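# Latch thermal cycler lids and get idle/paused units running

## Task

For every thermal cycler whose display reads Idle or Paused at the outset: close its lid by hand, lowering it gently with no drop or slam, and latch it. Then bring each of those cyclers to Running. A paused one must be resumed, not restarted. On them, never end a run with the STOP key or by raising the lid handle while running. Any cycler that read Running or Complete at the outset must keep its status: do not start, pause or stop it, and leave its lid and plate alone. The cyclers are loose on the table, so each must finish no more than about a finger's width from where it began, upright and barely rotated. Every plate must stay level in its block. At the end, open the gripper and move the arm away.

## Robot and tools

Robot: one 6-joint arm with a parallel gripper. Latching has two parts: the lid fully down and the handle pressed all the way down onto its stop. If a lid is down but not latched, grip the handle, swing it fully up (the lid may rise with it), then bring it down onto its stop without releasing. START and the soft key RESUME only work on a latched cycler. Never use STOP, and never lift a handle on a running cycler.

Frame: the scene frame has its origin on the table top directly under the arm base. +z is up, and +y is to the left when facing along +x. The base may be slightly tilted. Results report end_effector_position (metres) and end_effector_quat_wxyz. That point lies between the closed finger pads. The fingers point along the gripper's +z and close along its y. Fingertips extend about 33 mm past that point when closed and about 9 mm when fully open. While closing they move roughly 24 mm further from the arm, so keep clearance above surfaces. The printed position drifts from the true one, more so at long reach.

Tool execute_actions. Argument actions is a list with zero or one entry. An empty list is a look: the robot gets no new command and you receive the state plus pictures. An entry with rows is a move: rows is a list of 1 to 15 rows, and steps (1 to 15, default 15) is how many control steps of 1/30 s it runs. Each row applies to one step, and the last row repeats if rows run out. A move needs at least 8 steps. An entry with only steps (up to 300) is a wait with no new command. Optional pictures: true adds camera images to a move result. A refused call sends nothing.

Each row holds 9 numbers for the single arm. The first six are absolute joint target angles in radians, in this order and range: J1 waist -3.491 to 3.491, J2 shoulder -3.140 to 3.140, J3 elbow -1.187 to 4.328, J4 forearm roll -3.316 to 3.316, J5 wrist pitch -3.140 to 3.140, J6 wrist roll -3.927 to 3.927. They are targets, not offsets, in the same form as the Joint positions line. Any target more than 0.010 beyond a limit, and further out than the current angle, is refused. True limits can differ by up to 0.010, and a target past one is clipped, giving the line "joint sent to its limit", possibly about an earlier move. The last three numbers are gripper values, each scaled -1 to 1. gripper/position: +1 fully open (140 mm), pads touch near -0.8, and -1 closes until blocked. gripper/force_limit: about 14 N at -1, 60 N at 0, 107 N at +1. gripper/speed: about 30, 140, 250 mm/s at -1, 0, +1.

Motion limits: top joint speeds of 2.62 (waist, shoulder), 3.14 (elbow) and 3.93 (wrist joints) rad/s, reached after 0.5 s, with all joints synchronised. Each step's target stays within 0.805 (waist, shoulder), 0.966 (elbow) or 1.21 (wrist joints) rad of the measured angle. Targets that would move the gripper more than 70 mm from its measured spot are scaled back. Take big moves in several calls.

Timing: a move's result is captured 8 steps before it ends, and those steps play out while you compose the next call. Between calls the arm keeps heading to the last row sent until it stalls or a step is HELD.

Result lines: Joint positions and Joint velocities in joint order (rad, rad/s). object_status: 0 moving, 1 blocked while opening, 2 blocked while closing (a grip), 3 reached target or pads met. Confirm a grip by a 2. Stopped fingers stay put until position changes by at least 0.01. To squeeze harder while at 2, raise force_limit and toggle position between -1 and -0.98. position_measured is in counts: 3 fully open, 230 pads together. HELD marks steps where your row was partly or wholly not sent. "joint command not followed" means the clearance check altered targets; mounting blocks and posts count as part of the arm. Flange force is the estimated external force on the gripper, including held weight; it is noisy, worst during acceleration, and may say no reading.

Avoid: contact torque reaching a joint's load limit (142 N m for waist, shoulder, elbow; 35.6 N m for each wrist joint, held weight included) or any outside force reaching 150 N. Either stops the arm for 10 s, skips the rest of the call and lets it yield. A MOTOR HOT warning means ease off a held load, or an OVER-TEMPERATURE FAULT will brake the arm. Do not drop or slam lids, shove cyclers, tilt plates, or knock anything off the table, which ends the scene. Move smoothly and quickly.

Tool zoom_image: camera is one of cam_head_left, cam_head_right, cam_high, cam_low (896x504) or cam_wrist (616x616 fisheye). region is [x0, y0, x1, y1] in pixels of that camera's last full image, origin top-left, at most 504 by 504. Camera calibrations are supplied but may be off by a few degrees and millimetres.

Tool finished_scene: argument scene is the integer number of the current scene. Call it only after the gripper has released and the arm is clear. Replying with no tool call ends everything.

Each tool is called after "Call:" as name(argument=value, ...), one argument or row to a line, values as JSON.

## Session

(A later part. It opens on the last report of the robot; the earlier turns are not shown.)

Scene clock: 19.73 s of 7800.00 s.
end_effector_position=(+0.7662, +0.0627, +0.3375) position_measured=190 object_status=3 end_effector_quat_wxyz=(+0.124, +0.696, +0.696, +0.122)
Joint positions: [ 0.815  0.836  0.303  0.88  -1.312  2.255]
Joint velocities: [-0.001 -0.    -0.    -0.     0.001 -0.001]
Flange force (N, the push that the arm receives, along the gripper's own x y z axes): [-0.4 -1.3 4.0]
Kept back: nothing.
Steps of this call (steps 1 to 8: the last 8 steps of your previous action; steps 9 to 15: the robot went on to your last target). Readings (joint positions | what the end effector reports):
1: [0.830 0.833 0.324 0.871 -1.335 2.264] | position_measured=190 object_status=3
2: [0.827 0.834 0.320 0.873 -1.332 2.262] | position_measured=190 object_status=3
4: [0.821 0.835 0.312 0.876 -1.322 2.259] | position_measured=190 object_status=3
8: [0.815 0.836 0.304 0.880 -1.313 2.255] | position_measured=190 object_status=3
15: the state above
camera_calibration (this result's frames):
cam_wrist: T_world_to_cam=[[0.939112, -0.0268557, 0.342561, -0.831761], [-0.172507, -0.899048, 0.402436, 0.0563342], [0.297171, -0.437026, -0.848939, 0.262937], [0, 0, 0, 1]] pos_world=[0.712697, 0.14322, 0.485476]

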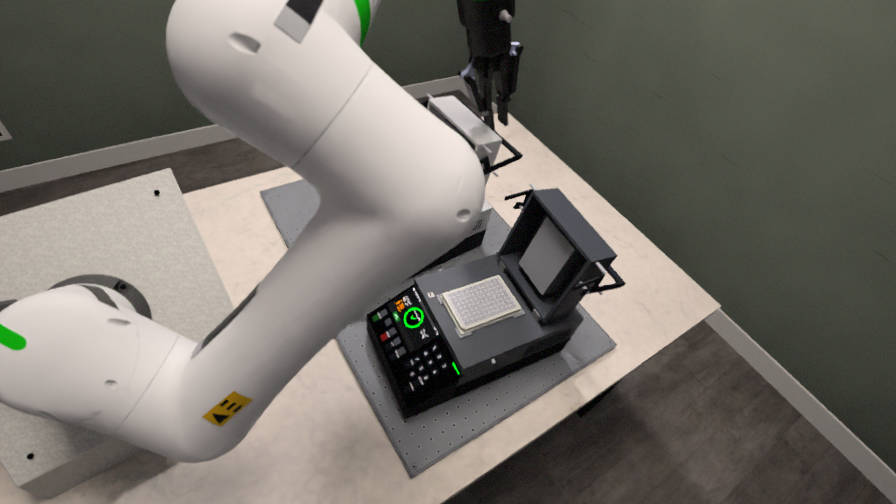

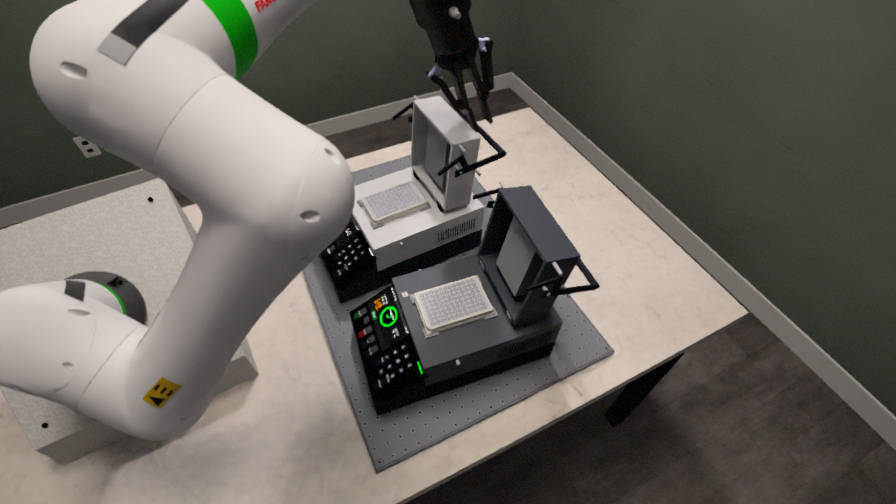

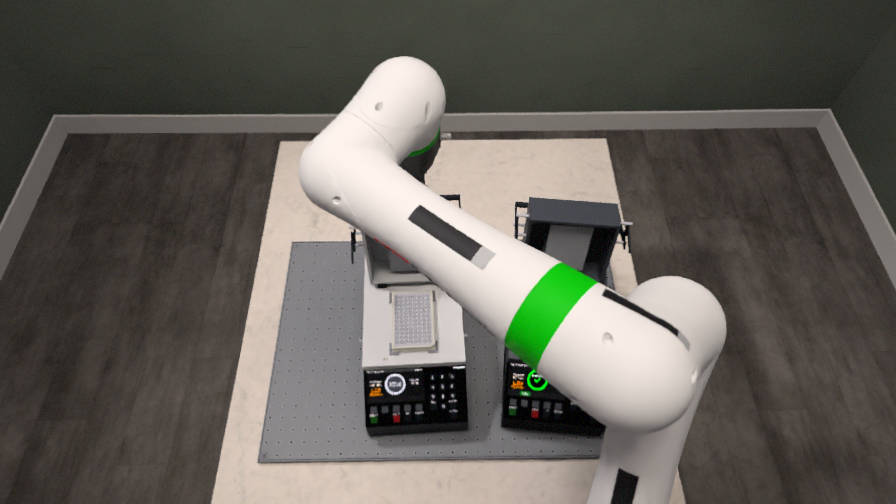

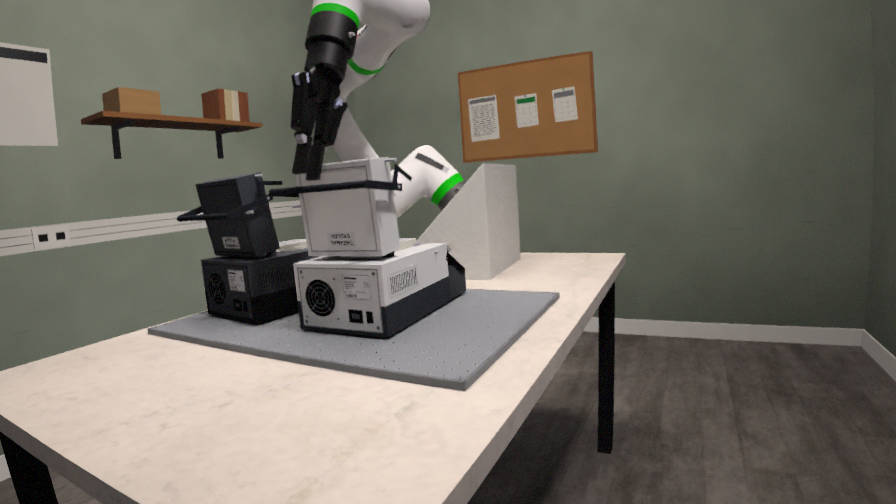

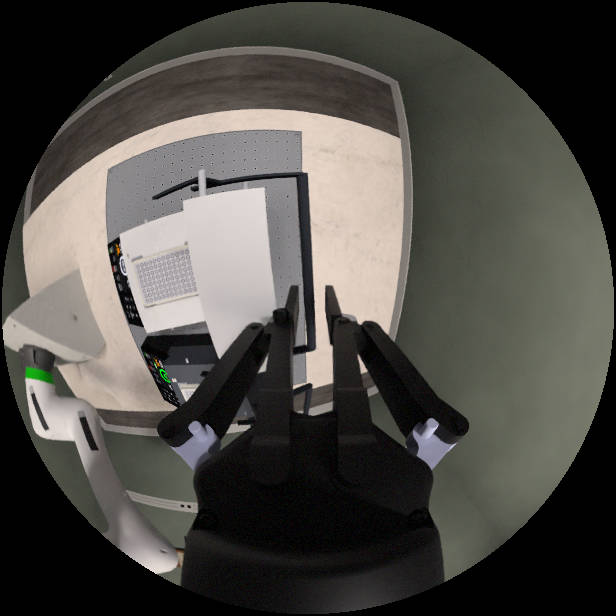

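Call:
execute_actions(
  actions=[
    {"rows":[[0.81,0.838,0.298,0.883,-1.304,2.26,-0.5,-0.6,0],[0.81,0.838,0.298,0.883,-1.304,2.26,-0.5,-0.6,0],[0.804,0.84,0.293,0.887,-1.295,2.27,-0.5,-0.6,0],[0.804,0.84,0.293,0.887,-1.295,2.27,-0.5,-0.6,0],[0.798,0.843,0.288,0.89,-1.286,2.28,-0.5,-0.6,0],[0.798,0.843,0.288,0.89,-1.286,2.28,-0.5,-0.6,0],[0.792,0.846,0.283,0.894,-1.277,2.29,-0.55,-0.6,0],[0.792,0.846,0.283,0.894,-1.277,2.29,-0.55,-0.6,0],[0.786,0.848,0.278,0.897,-1.268,2.29,-0.58,-0.6,0],[0.786,0.848,0.278,0.897,-1.268,2.29,-0.58,-0.6,0],[0.779,0.851,0.272,0.901,-1.258,2.29,-0.58,-0.6,0],[0.779,0.851,0.272,0.901,-1.258,2.29,-0.58,-0.6,0],[0.779,0.851,0.272,0.901,-1.258,2.29,-0.58,-0.6,0],[0.779,0.851,0.272,0.901,-1.258,2.29,-1,-0.6,-1]]},
  ],
)

Call:
execute_actions(
  actions=[
    {"steps":25},
  ],
  pictures=true,
)

Call:
zoom_image(
  camera="cam_low",
  region=[240,80,500,340],
)

Scene clock: 20.53 s of 7800.00 s.
end_effector_position=(+0.7700, +0.0630, +0.3247) position_measured=192 object_status=0 end_effector_quat_wxyz=(+0.125, +0.687, +0.706, +0.121)
Joint positions: [ 0.801  0.842  0.29   0.889 -1.29   2.276]
Joint velocities: [-0.085  0.043 -0.07   0.041  0.117  0.131]
Flange force (N, the push that the arm receives, along the gripper's own x y z axes): [-3.1 -5.7 9.5]
Steps of this call (steps 1 to 15: the robot went on to your last target; steps 16 to 17: nothing new was sent; steps 18 to 24: the first 7 steps of this action). Readings (joint positions | what the end effector reports):
18: [0.815 0.836 0.303 0.880 -1.312 2.255] | position_measured=190 object_status=0
19: [0.813 0.837 0.301 0.881 -1.309 2.256] | position_measured=191 object_status=0
21: [0.809 0.838 0.297 0.884 -1.302 2.262] | position_measured=192 object_status=0
24: the state above

Scene clock: 21.37 s of 7800.00 s.
end_effector_position=(+0.7751, +0.0636, +0.3054) position_measured=215 object_status=2 end_effector_quat_wxyz=(+0.126, +0.678, +0.714, +0.119)
Joint positions: [ 0.779  0.851  0.272  0.901 -1.258  2.29 ]
Joint velocities: [ 0.001  0.    -0.     0.    -0.001  0.001]
Flange force (N, the push that the arm receives, along the gripper's own x y z axes): [-3.1 -30.0 -4.8]
Kept back: nothing.
Steps of this call (steps 1 to 8: the last 8 steps of your previous action; steps 9 to 25: the robot went on to your last target). Readings (joint positions | what the end effector reports):
1: [0.798 0.843 0.288 0.891 -1.285 2.281] | position_measured=196 object_status=0
2: [0.795 0.845 0.285 0.892 -1.281 2.285] | position_measured=199 object_status=0
4: [0.789 0.847 0.280 0.896 -1.272 2.289] | position_measured=202 object_status=0
8: [0.780 0.851 0.273 0.901 -1.259 2.290] | position_measured=203 object_status=0
25: the state above
camera_calibration (this result's frames):
cam_wrist: T_world_to_cam=[[0.939728, 0.0247124, 0.34103, -0.832376], [-0.127399, -0.900262, 0.416291, 0.0324457], [0.317304, -0.434646, -0.842853, 0.215873], [0, 0, 0, 1]] pos_world=[0.717843, 0.143608, 0.452307]

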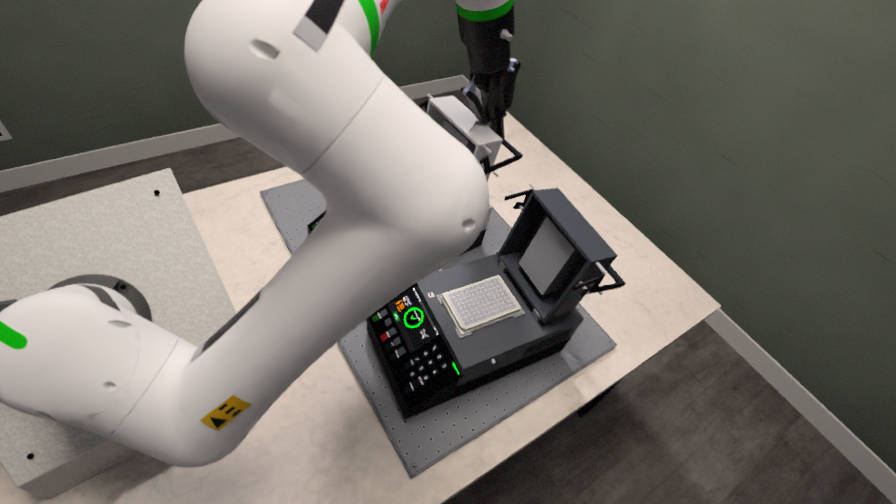

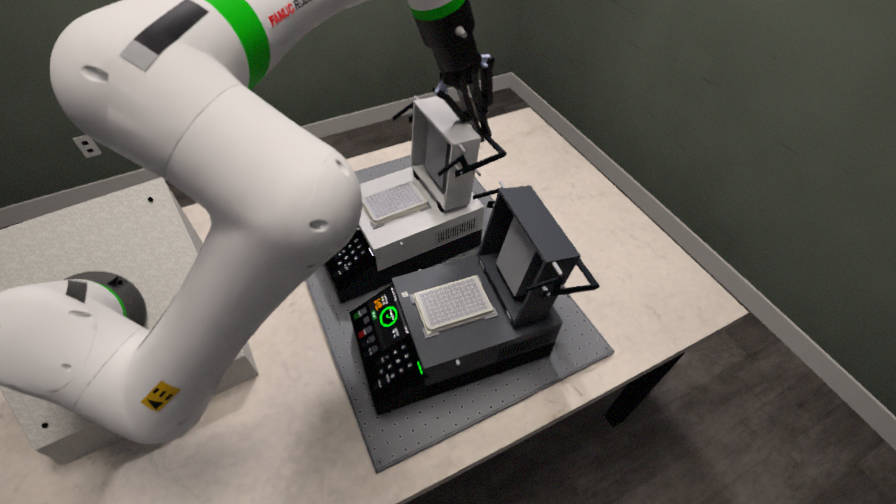

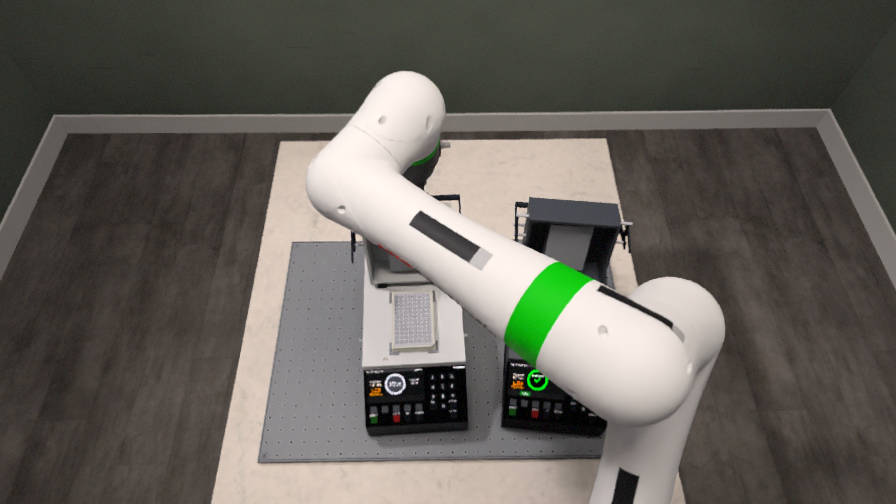

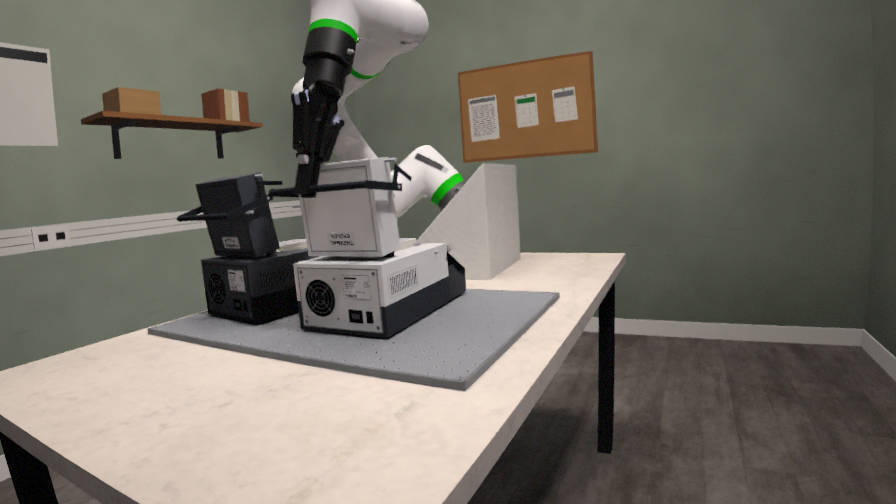

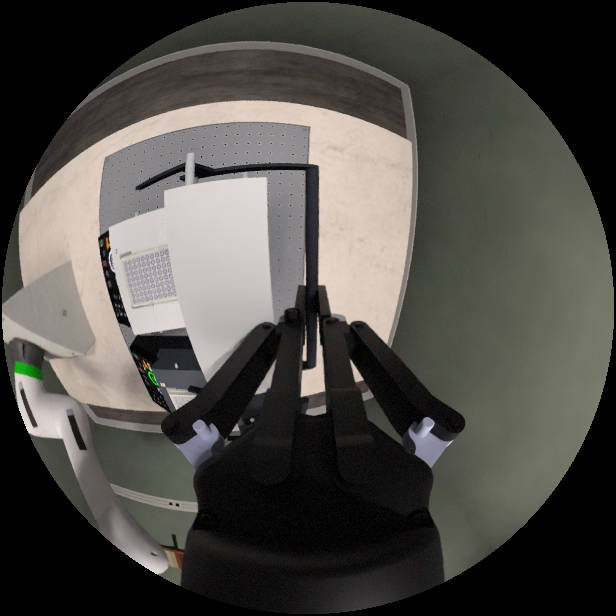

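Region (240, 80, 500, 340) of cam_low's 896x504 image, scaled by 1.938, with more detail than that image has.

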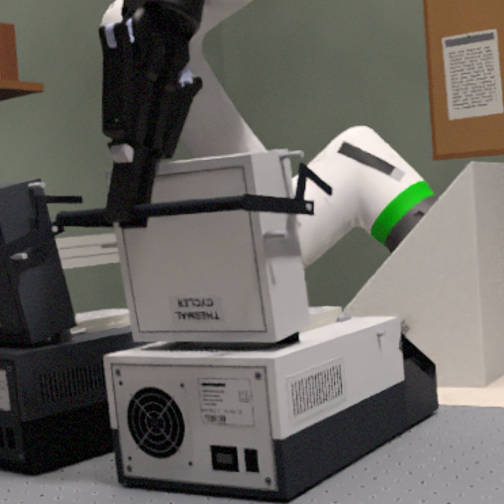

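Call:
execute_actions(
  actions=[
    {"rows":[[0.784,0.843,0.26,0.9,-1.259,2.284,-1,-0.6,-1],[0.788,0.834,0.248,0.899,-1.26,2.279,-1,-0.6,-1],[0.793,0.826,0.236,0.898,-1.26,2.273,-1,-0.6,-1],[0.798,0.817,0.224,0.897,-1.261,2.267,-1,-0.6,-1],[0.803,0.809,0.212,0.896,-1.262,2.262,-1,-0.6,-1],[0.807,0.8,0.2,0.895,-1.262,2.256,-1,-0.6,-1],[0.812,0.792,0.188,0.894,-1.263,2.25,-1,-0.6,-1],[0.817,0.784,0.175,0.893,-1.264,2.245,-1,-0.6,-1],[0.822,0.774,0.161,0.892,-1.264,2.24,-1,-0.6,-1],[0.827,0.765,0.148,0.891,-1.265,2.233,-1,-0.6,-1],[0.833,0.755,0.134,0.89,-1.266,2.226,-1,-0.6,-1],[0.838,0.746,0.12,0.889,-1.267,2.22,-1,-0.6,-1],[0.843,0.736,0.106,0.888,-1.268,2.213,-1,-0.6,-1],[0.849,0.726,0.093,0.886,-1.268,2.206,-1,-0.6,-1],[0.854,0.717,0.079,0.885,-1.269,2.2,-1,-0.6,-1]]},
  ],
)

Call:
execute_actions(
  actions=[
    {"rows":[[0.858,0.709,0.066,0.885,-1.268,2.193,-1,-0.6,-1],[0.862,0.702,0.052,0.885,-1.267,2.187,-1,-0.6,-1],[0.866,0.694,0.039,0.885,-1.266,2.18,-1,-0.6,-1],[0.87,0.687,0.026,0.884,-1.265,2.173,-1,-0.6,-1],[0.874,0.679,0.012,0.884,-1.263,2.167,-1,-0.6,-1],[0.878,0.671,-0.001,0.884,-1.262,2.16,-1,-0.6,-1],[0.882,0.664,-0.014,0.884,-1.261,2.153,-1,-0.6,-1],[0.886,0.656,-0.028,0.884,-1.26,2.147,-1,-0.6,-1],[0.89,0.649,-0.041,0.884,-1.259,2.14,-1,-0.6,-1],[0.894,0.641,-0.054,0.884,-1.258,2.133,-1,-0.6,-1],[0.898,0.633,-0.068,0.883,-1.257,2.127,-1,-0.6,-1],[0.902,0.626,-0.081,0.883,-1.255,2.12,-1,-0.6,-1],[0.906,0.618,-0.094,0.883,-1.254,2.113,-1,-0.6,-1],[0.91,0.611,-0.108,0.883,-1.253,2.107,-1,-0.6,-1],[0.914,0.603,-0.121,0.883,-1.252,2.1,-1,-0.6,-1]]},
  ],
)

Call:
execute_actions(
  actions=[
    {"steps":16},
  ],
  pictures=true,
)

Call:
zoom_image(
  camera="cam_low",
  region=[280,120,500,340],
)

Scene clock: 22.50 s of 7800.00 s.
end_effector_position=(+0.7591, +0.0638, +0.3129) position_measured=215 object_status=2 end_effector_quat_wxyz=(+0.126, +0.678, +0.714, +0.120)
Joint positions: [ 0.799  0.816  0.222  0.897 -1.261  2.267]
Joint velocities: [ 0.129 -0.236 -0.335 -0.033 -0.025 -0.158]
Flange force (N, the push that the arm receives, along the gripper's own x y z axes): [-6.1 7.6 7.3]
Steps of this call (steps 1 to 15: the robot went on to your last target; steps 16 to 27: nothing new was sent; steps 28 to 34: the first 7 steps of this action). Readings (joint positions | what the end effector reports):
28: [0.779 0.851 0.272 0.901 -1.258 2.290] | position_measured=215 object_status=2
29: [0.780 0.849 0.269 0.901 -1.258 2.289] | position_measured=215 object_status=2
31: [0.786 0.838 0.254 0.901 -1.258 2.282] | position_measured=215 object_status=2
34: the state above

Scene clock: 23.00 s of 7800.00 s.
end_effector_position=(+0.6949, +0.0626, +0.3274) position_measured=215 object_status=2 end_effector_quat_wxyz=(+0.126, +0.678, +0.714, +0.119)
Joint positions: [ 0.87   0.687  0.027  0.884 -1.265  2.174]
Joint velocities: [ 0.119 -0.23  -0.395 -0.007  0.044 -0.196]
Flange force (N, the push that the arm receives, along the gripper's own x y z axes): [-19.8 5.2 9.9]
Steps of this call (steps 1 to 8: the last 8 steps of your previous action; steps 9 to 15: the first 7 steps of this action). Readings (joint positions | what the end effector reports):
9: [0.843 0.737 0.108 0.888 -1.267 2.213] | position_measured=215 object_status=2
10: [0.848 0.727 0.094 0.887 -1.268 2.207] | position_measured=215 object_status=2
12: [0.857 0.711 0.067 0.885 -1.268 2.194] | position_measured=215 object_status=2
15: the state above

Scene clock: 23.53 s of 7800.00 s.
end_effector_position=(+0.6499, +0.0611, +0.3245) position_measured=215 object_status=2 end_effector_quat_wxyz=(+0.128, +0.678, +0.714, +0.119)
Joint positions: [ 0.914  0.603 -0.121  0.883 -1.252  2.1  ]
Joint velocities: [ 0.    -0.001 -0.004 -0.     0.    -0.   ]
Flange force (N, the push that the arm receives, along the gripper's own x y z axes): [-26.3 18.0 -64.3]
Kept back: nothing.
Steps of this call (steps 1 to 8: the last 8 steps of your previous action; steps 9 to 16: the robot went on to your last target). Readings (joint positions | what the end effector reports):
1: [0.874 0.679 0.013 0.884 -1.264 2.167] | position_measured=215 object_status=2
2: [0.878 0.672 -0.000 0.884 -1.263 2.160] | position_measured=215 object_status=2
4: [0.886 0.657 -0.027 0.884 -1.260 2.147] | position_measured=215 object_status=2
8: [0.902 0.626 -0.080 0.884 -1.255 2.120] | position_measured=215 object_status=2
16: the state above
camera_calibration (this result's frames):
cam_wrist: T_world_to_cam=[[0.938375, 0.0254785, 0.344679, -0.721574], [-0.129488, -0.898724, 0.418961, 0.00675408], [0.320445, -0.437774, -0.840041, 0.267802], [0, 0, 0, 1]] pos_world=[0.592166, 0.141691, 0.470846]

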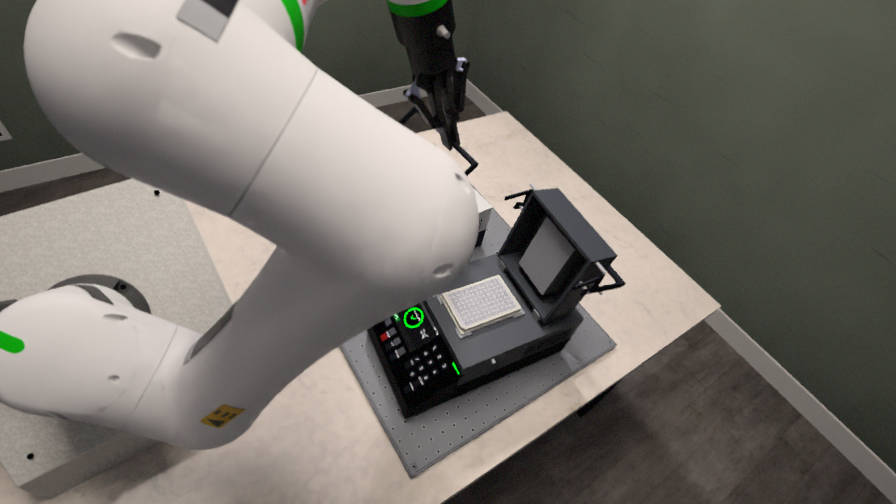

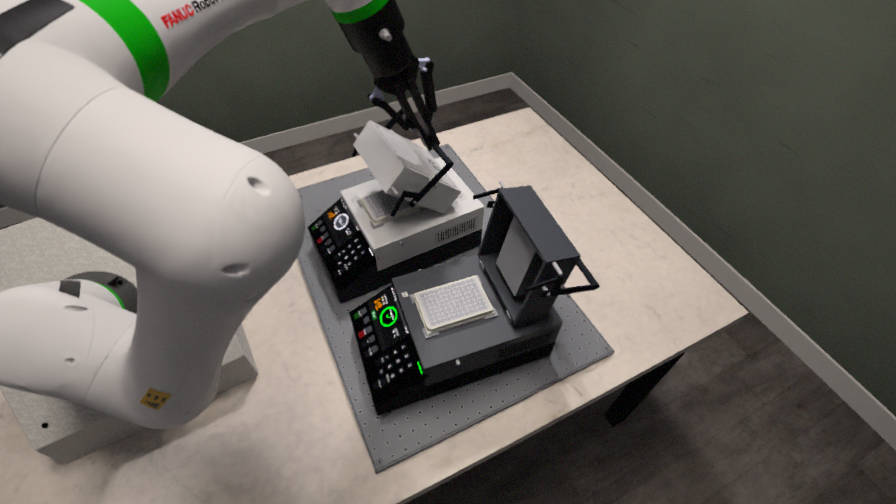

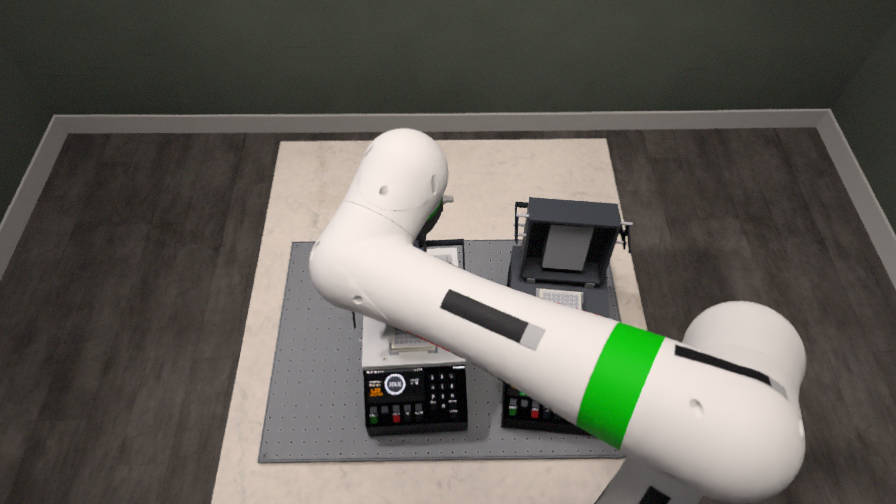

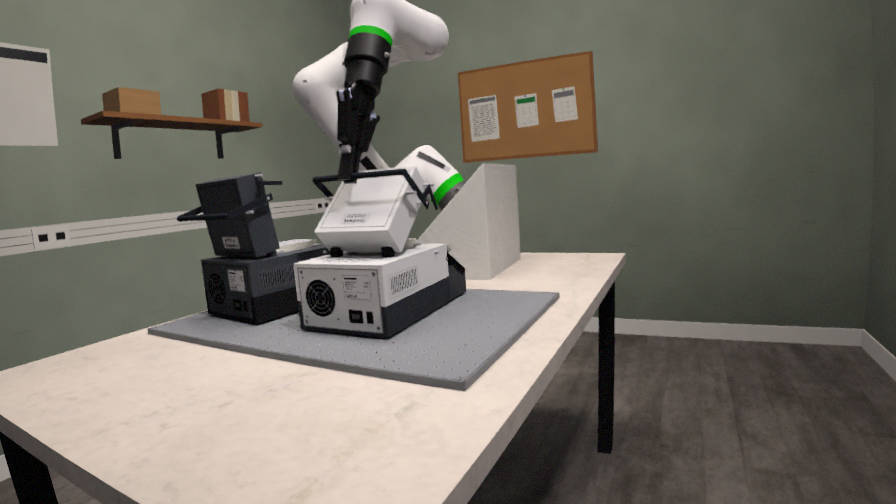

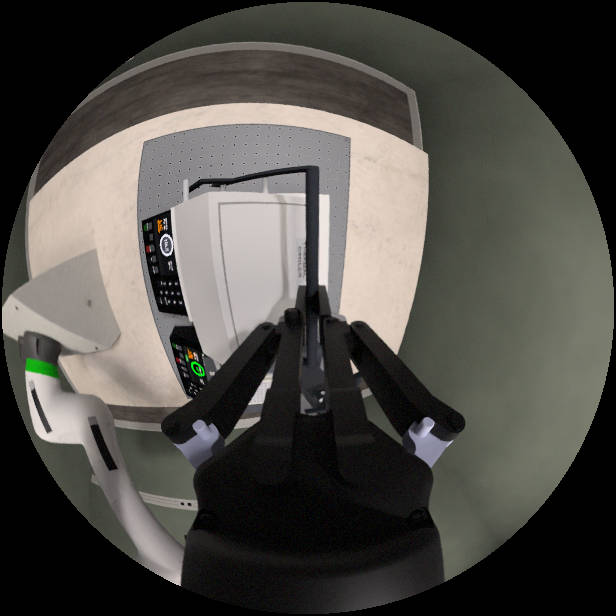

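Region (280, 120, 500, 340) of cam_low's 896x504 image, scaled by 2.291, with more detail than that image has.

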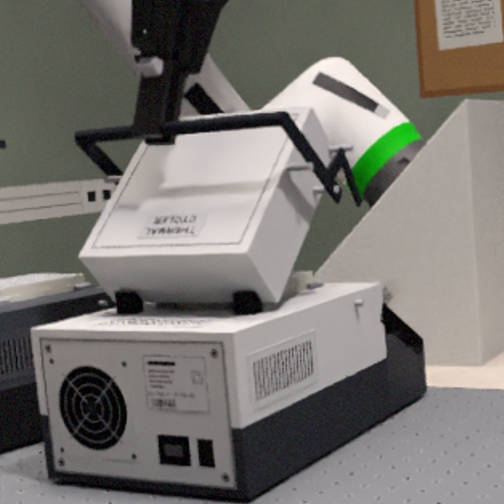

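Call:
execute_actions(
  actions=[
    {"rows":[[0.917,0.592,-0.127,0.88,-1.257,2.097,-1,-0.6,-1],[0.92,0.581,-0.133,0.877,-1.261,2.093,-1,-0.6,-1],[0.924,0.575,-0.145,0.876,-1.26,2.087,-1,-0.6,-1],[0.928,0.568,-0.156,0.875,-1.258,2.081,-1,-0.6,-1],[0.932,0.562,-0.168,0.874,-1.257,2.075,-1,-0.6,-1],[0.936,0.555,-0.18,0.873,-1.255,2.069,-1,-0.6,-1],[0.94,0.549,-0.192,0.872,-1.254,2.063,-1,-0.6,-1],[0.944,0.542,-0.203,0.871,-1.252,2.057,-1,-0.6,-1],[0.948,0.536,-0.215,0.87,-1.251,2.05,-1,-0.6,-1],[0.952,0.53,-0.227,0.87,-1.249,2.044,-1,-0.6,-1],[0.956,0.523,-0.239,0.869,-1.248,2.038,-1,-0.6,-1],[0.96,0.517,-0.25,0.868,-1.246,2.032,-1,-0.6,-1],[0.964,0.51,-0.262,0.867,-1.245,2.026,-1,-0.6,-1],[0.968,0.504,-0.274,0.866,-1.243,2.02,-1,-0.6,-1]]},
  ],
)

Call:
execute_actions(
  actions=[
    {"rows":[[0.972,0.496,-0.29,0.866,-1.24,2.01,-1,-0.6,-1],[0.976,0.487,-0.307,0.866,-1.236,2,-1,-0.6,-1],[0.98,0.479,-0.323,0.866,-1.233,1.99,-1,-0.6,-1],[0.984,0.471,-0.339,0.866,-1.229,1.98,-1,-0.6,-1],[0.988,0.462,-0.355,0.866,-1.226,1.97,-1,-0.6,-1],[0.992,0.454,-0.372,0.866,-1.222,1.96,-1,-0.6,-1],[0.996,0.446,-0.388,0.866,-1.219,1.95,-1,-0.6,-1],[1,0.438,-0.404,0.866,-1.215,1.94,-1,-0.6,-1],[1.004,0.429,-0.421,0.866,-1.212,1.93,-1,-0.6,-1],[1.008,0.421,-0.437,0.866,-1.208,1.92,-1,-0.6,-1]]},
  ],
)

Call:
execute_actions(
  actions=[
    {"steps":14},
  ],
  pictures=true,
)

Call:
zoom_image(
  camera="cam_low",
  region=[330,140,500,310],
)

Scene clock: 25.13 s of 7800.00 s.
end_effector_position=(+0.6352, +0.0555, +0.3273) position_measured=215 object_status=2 end_effector_quat_wxyz=(+0.127, +0.681, +0.711, +0.120)
Joint positions: [ 0.929  0.568 -0.16   0.875 -1.257  2.079]
Joint velocities: [ 0.109 -0.195 -0.306 -0.026 -0.002 -0.16 ]
Flange force (N, the push that the arm receives, along the gripper's own x y z axes): [21.5 5.0 8.8]
Steps of this call (steps 1 to 15: the robot went on to your last target; steps 16 to 41: nothing new was sent; steps 42 to 48: the first 7 steps of this action). Readings (joint positions | what the end effector reports):
42: [0.914 0.603 -0.121 0.883 -1.252 2.100] | position_measured=215 object_status=2
43: [0.915 0.600 -0.123 0.882 -1.252 2.099] | position_measured=215 object_status=2
45: [0.918 0.588 -0.133 0.877 -1.256 2.094] | position_measured=215 object_status=2
48: the state above

Scene clock: 25.63 s of 7800.00 s.
end_effector_position=(+0.5793, +0.0543, +0.3126) position_measured=215 object_status=2 end_effector_quat_wxyz=(+0.125, +0.683, +0.709, +0.123)
Joint positions: [ 0.984  0.472 -0.337  0.866 -1.229  1.981]
Joint velocities: [ 0.111 -0.231 -0.45  -0.     0.097 -0.273]
Flange force (N, the push that the arm receives, along the gripper's own x y z axes): [24.0 1.6 7.7]
Steps of this call (steps 1 to 8: the last 8 steps of your previous action; steps 9 to 15: the first 7 steps of this action). Readings (joint positions | what the end effector reports):
9: [0.964 0.511 -0.261 0.867 -1.245 2.027] | position_measured=215 object_status=2
10: [0.967 0.506 -0.271 0.867 -1.243 2.021] | position_measured=215 object_status=2
12: [0.973 0.494 -0.294 0.866 -1.239 2.007] | position_measured=215 object_status=2
15: the state above

Scene clock: 26.10 s of 7800.00 s.
end_effector_position=(+0.5499, +0.0511, +0.2988) position_measured=215 object_status=2 end_effector_quat_wxyz=(+0.124, +0.686, +0.706, +0.124)
Joint positions: [ 1.008  0.421 -0.437  0.866 -1.208  1.92 ]
Joint velocities: [-0.    -0.001 -0.001 -0.     0.001 -0.001]
Flange force (N, the push that the arm receives, along the gripper's own x y z axes): [30.3 3.6 4.7]
Kept back: nothing.
Steps of this call (steps 1 to 8: the last 8 steps of your previous action; steps 9 to 14: the robot went on to your last target). Readings (joint positions | what the end effector reports):
1: [0.987 0.464 -0.353 0.866 -1.226 1.972] | position_measured=215 object_status=2
2: [0.991 0.456 -0.368 0.866 -1.223 1.962] | position_measured=215 object_status=2
4: [0.999 0.440 -0.400 0.866 -1.216 1.943] | position_measured=215 object_status=2
8: [1.008 0.422 -0.435 0.866 -1.208 1.921] | position_measured=215 object_status=2
14: the state above
camera_calibration (this result's frames):
cam_wrist: T_world_to_cam=[[0.938072, -0.000926386, 0.34644, -0.617591], [-0.149838, -0.902712, 0.403311, 0.0116622], [0.312362, -0.430244, -0.846947, 0.27999], [0, 0, 0, 1]] pos_world=[0.493634, 0.130419, 0.446391]

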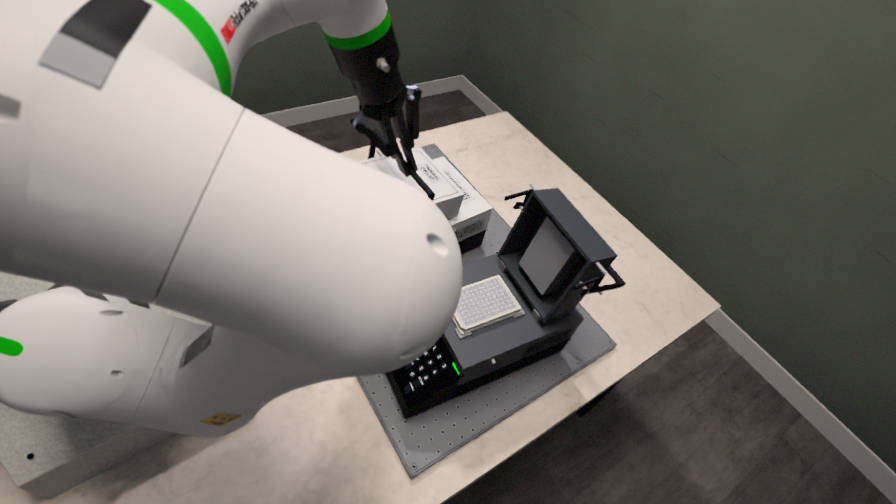

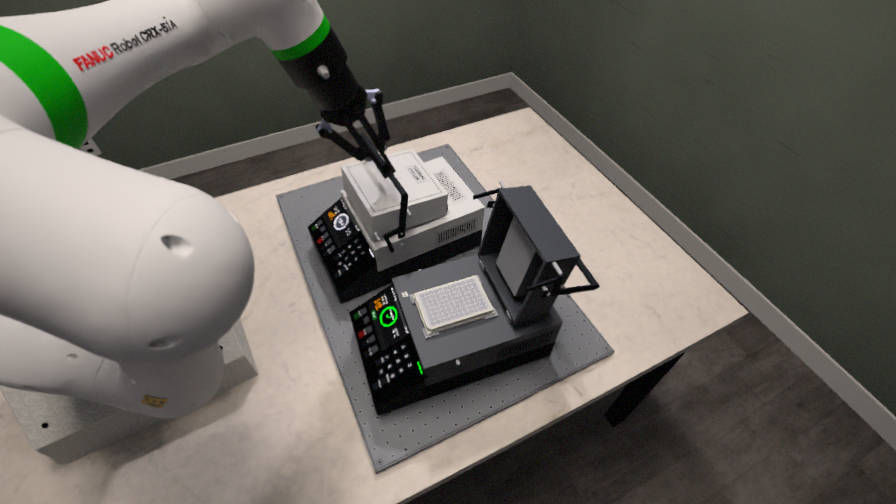

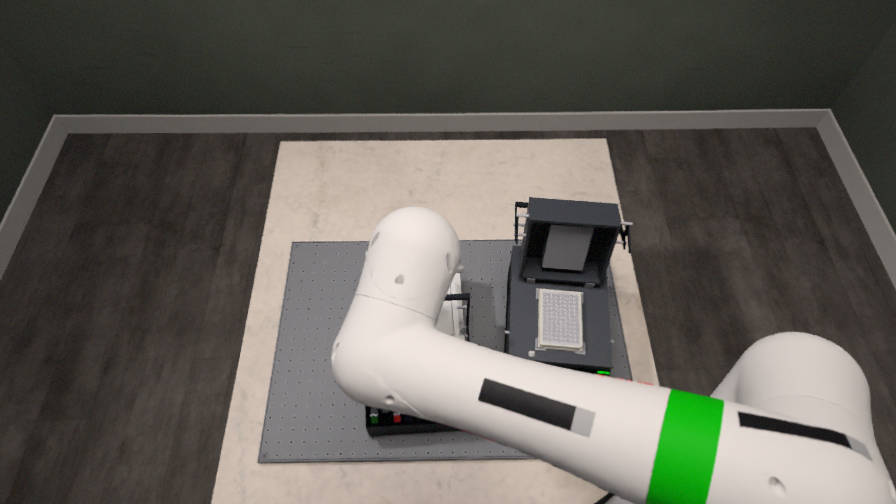

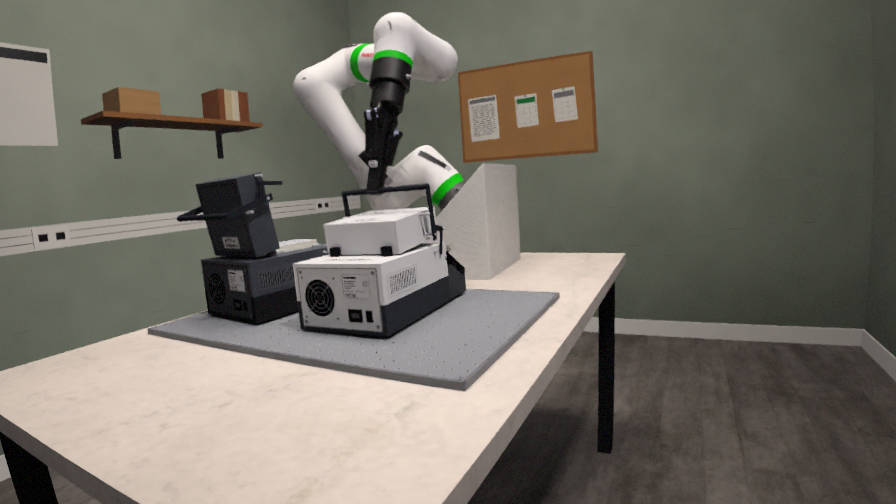

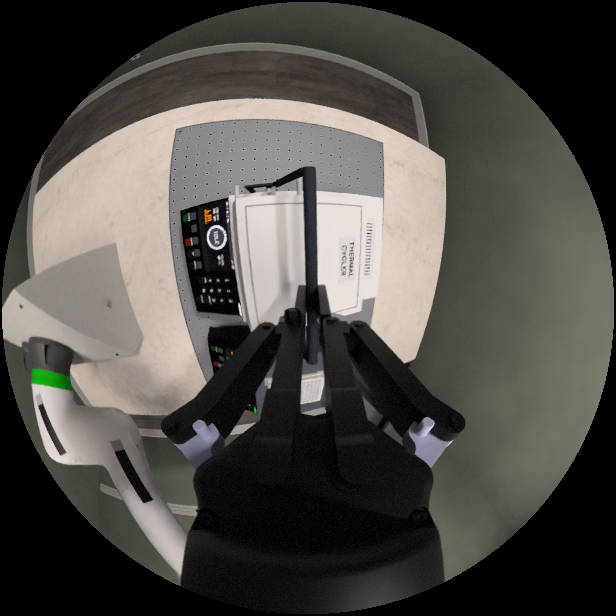

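Region (330, 140, 500, 310) of cam_low's 896x504 image, scaled by 2.965, with more detail than that image has.

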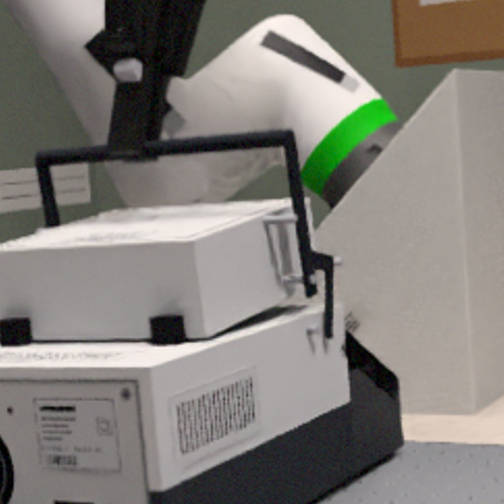

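Call:
execute_actions(
  actions=[
    {"rows":[[1.009,0.422,-0.441,0.868,-1.205,1.92,-1,-0.6,-1],[1.01,0.423,-0.447,0.869,-1.202,1.92,-1,-0.6,-1],[1.01,0.422,-0.454,0.87,-1.199,1.918,-1,-0.6,-1],[1.01,0.42,-0.46,0.872,-1.196,1.915,-1,-0.6,-1],[1.01,0.419,-0.467,0.873,-1.193,1.912,-1,-0.6,-1],[1.01,0.417,-0.474,0.875,-1.189,1.91,-1,-0.6,-1],[1.011,0.416,-0.48,0.876,-1.186,1.907,-1,-0.6,-1],[1.011,0.414,-0.485,0.878,-1.184,1.904,-1,-0.6,-1],[1.011,0.413,-0.49,0.879,-1.182,1.902,-1,-0.6,-1],[1.011,0.412,-0.495,0.88,-1.179,1.9,-1,-0.6,-1],[1.011,0.411,-0.5,0.881,-1.177,1.898,-1,-0.6,-1]]},
  ],
)

Call:
execute_actions(
  actions=[
    {"steps":14},
  ],
  pictures=true,
)

Call:
zoom_image(
  camera="cam_low",
  region=[330,140,500,310],
)

Call:
zoom_image(
  camera="cam_head_right",
  region=[300,130,480,310],
)

Scene clock: 39.17 s of 7800.00 s.
end_effector_position=(+0.5439, +0.0532, +0.2904) position_measured=215 object_status=2 end_effector_quat_wxyz=(+0.126, +0.681, +0.711, +0.123)
Joint positions: [ 1.01   0.42  -0.463  0.873 -1.194  1.913]
Joint velocities: [ 0.002 -0.042 -0.188  0.04   0.096 -0.067]
Flange force (N, the push that the arm receives, along the gripper's own x y z axes): [19.1 10.9 -12.1]
Steps of this call (steps 1 to 30: the robot went on to your last target; steps 31 to 90: nothing new was sent; then 9.83 s passed at rest; steps 91 to 97: the first 7 steps of this action). Readings (joint positions | what the end effector reports):
91: [1.008 0.421 -0.437 0.866 -1.208 1.920] | position_measured=215 object_status=2
92: [1.008 0.421 -0.439 0.867 -1.207 1.920] | position_measured=215 object_status=2
94: [1.010 0.421 -0.446 0.869 -1.203 1.919] | position_measured=215 object_status=2
97: the state above

Scene clock: 39.63 s of 7800.00 s.
end_effector_position=(+0.5357, +0.0535, +0.2804) position_measured=215 object_status=2 end_effector_quat_wxyz=(+0.127, +0.678, +0.713, +0.123)
Joint positions: [ 1.011  0.411 -0.5    0.881 -1.177  1.898]
Joint velocities: [-0.    -0.    -0.001 -0.     0.001  0.   ]
Flange force (N, the push that the arm receives, along the gripper's own x y z axes): [1.4 44.8 -90.9]
Kept back: nothing.
Steps of this call (steps 1 to 8: the last 8 steps of your previous action; steps 9 to 14: the robot went on to your last target). Readings (joint positions | what the end effector reports):
1: [1.010 0.418 -0.470 0.874 -1.191 1.911] | position_measured=215 object_status=2
2: [1.011 0.416 -0.476 0.876 -1.188 1.908] | position_measured=215 object_status=2
4: [1.011 0.413 -0.486 0.880 -1.183 1.903] | position_measured=215 object_status=2
8: [1.011 0.411 -0.499 0.881 -1.178 1.898] | position_measured=215 object_status=2
14: the state above
camera_calibration (this result's frames):
cam_wrist: T_world_to_cam=[[0.937727, 0.0223186, 0.346656, -0.59907], [-0.130822, -0.901771, 0.41194, 0.00644672], [0.321798, -0.431637, -0.842695, 0.263756], [0, 0, 0, 1]] pos_world=[0.477731, 0.133031, 0.427281]

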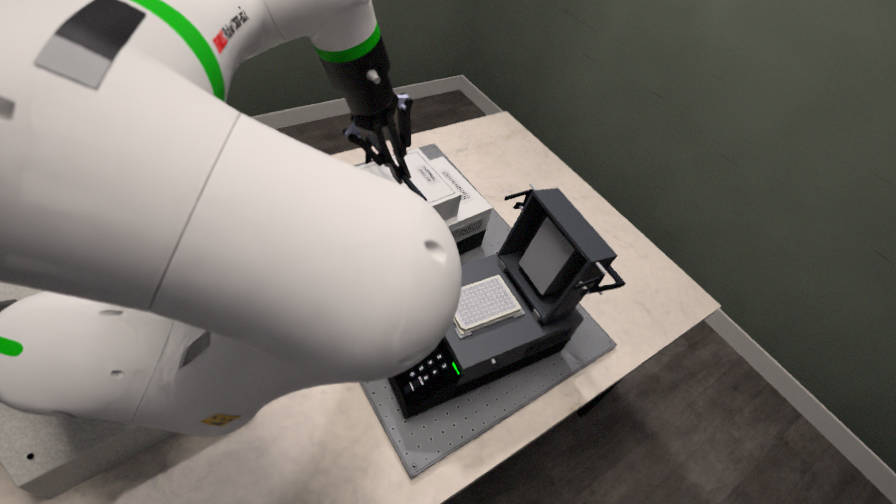

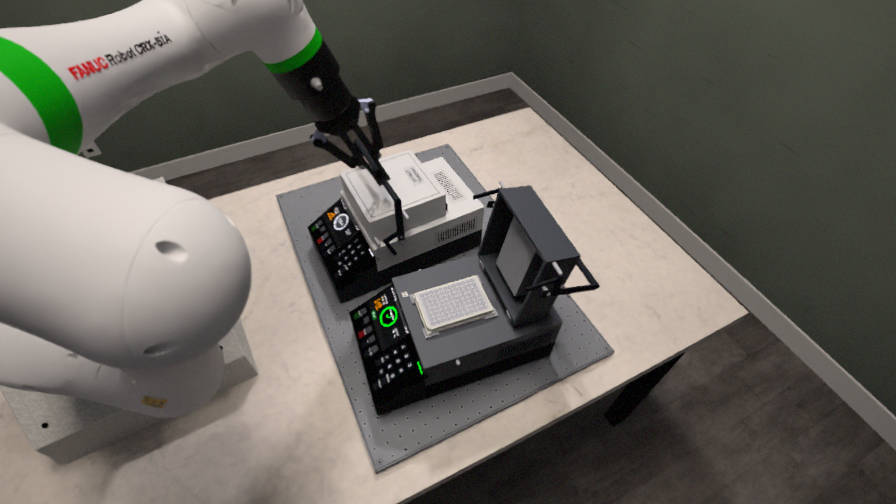

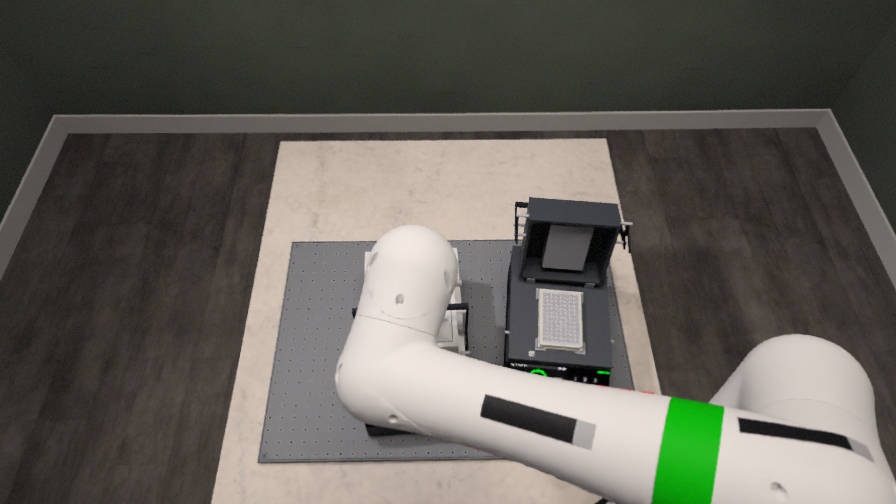

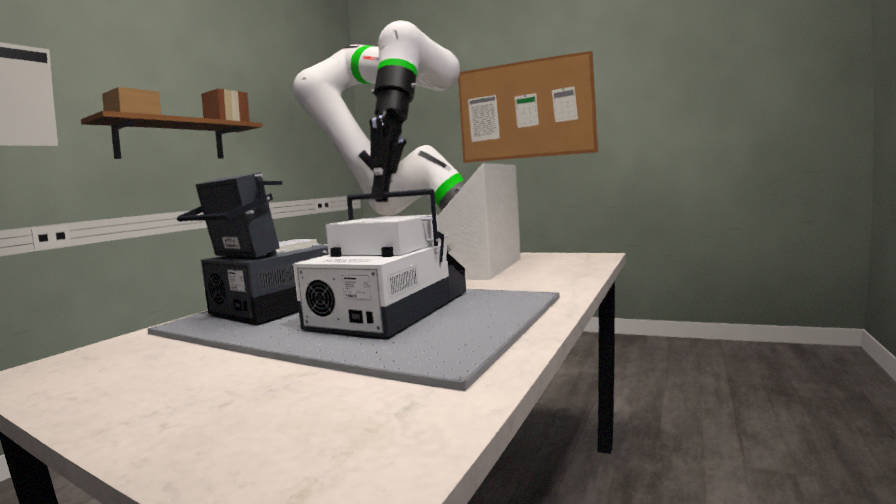

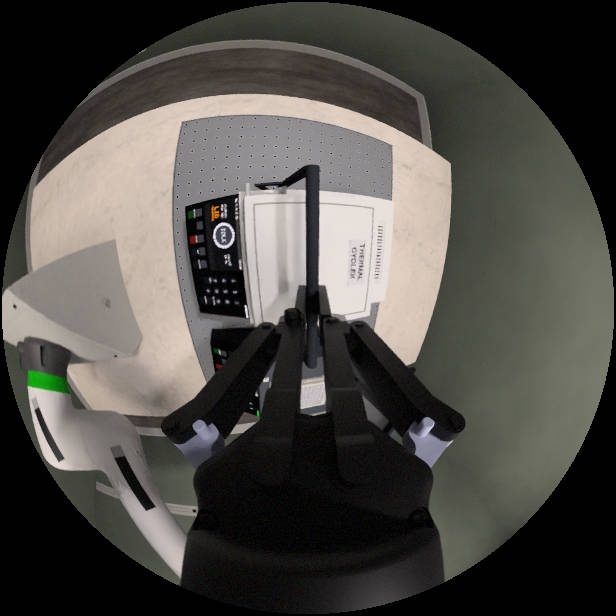

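Region (330, 140, 500, 310) of cam_low's 896x504 image, scaled by 2.965, with more detail than that image has.

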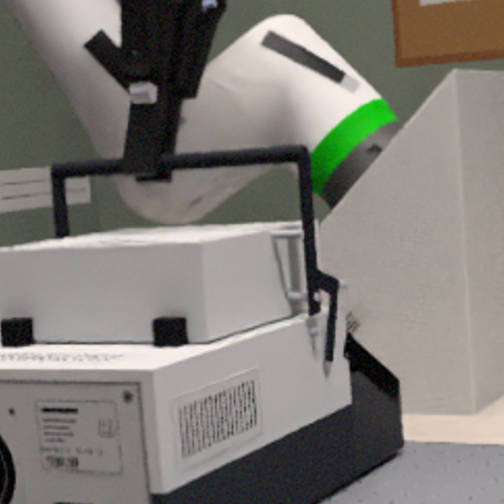

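Region (300, 130, 480, 310) of cam_head_right's 896x504 image, scaled by 2.800, with more detail than that image has.

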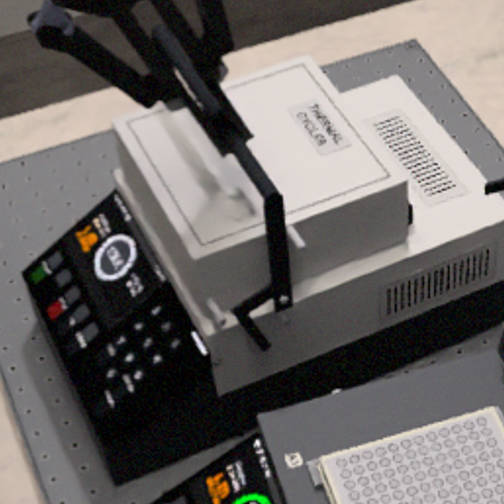

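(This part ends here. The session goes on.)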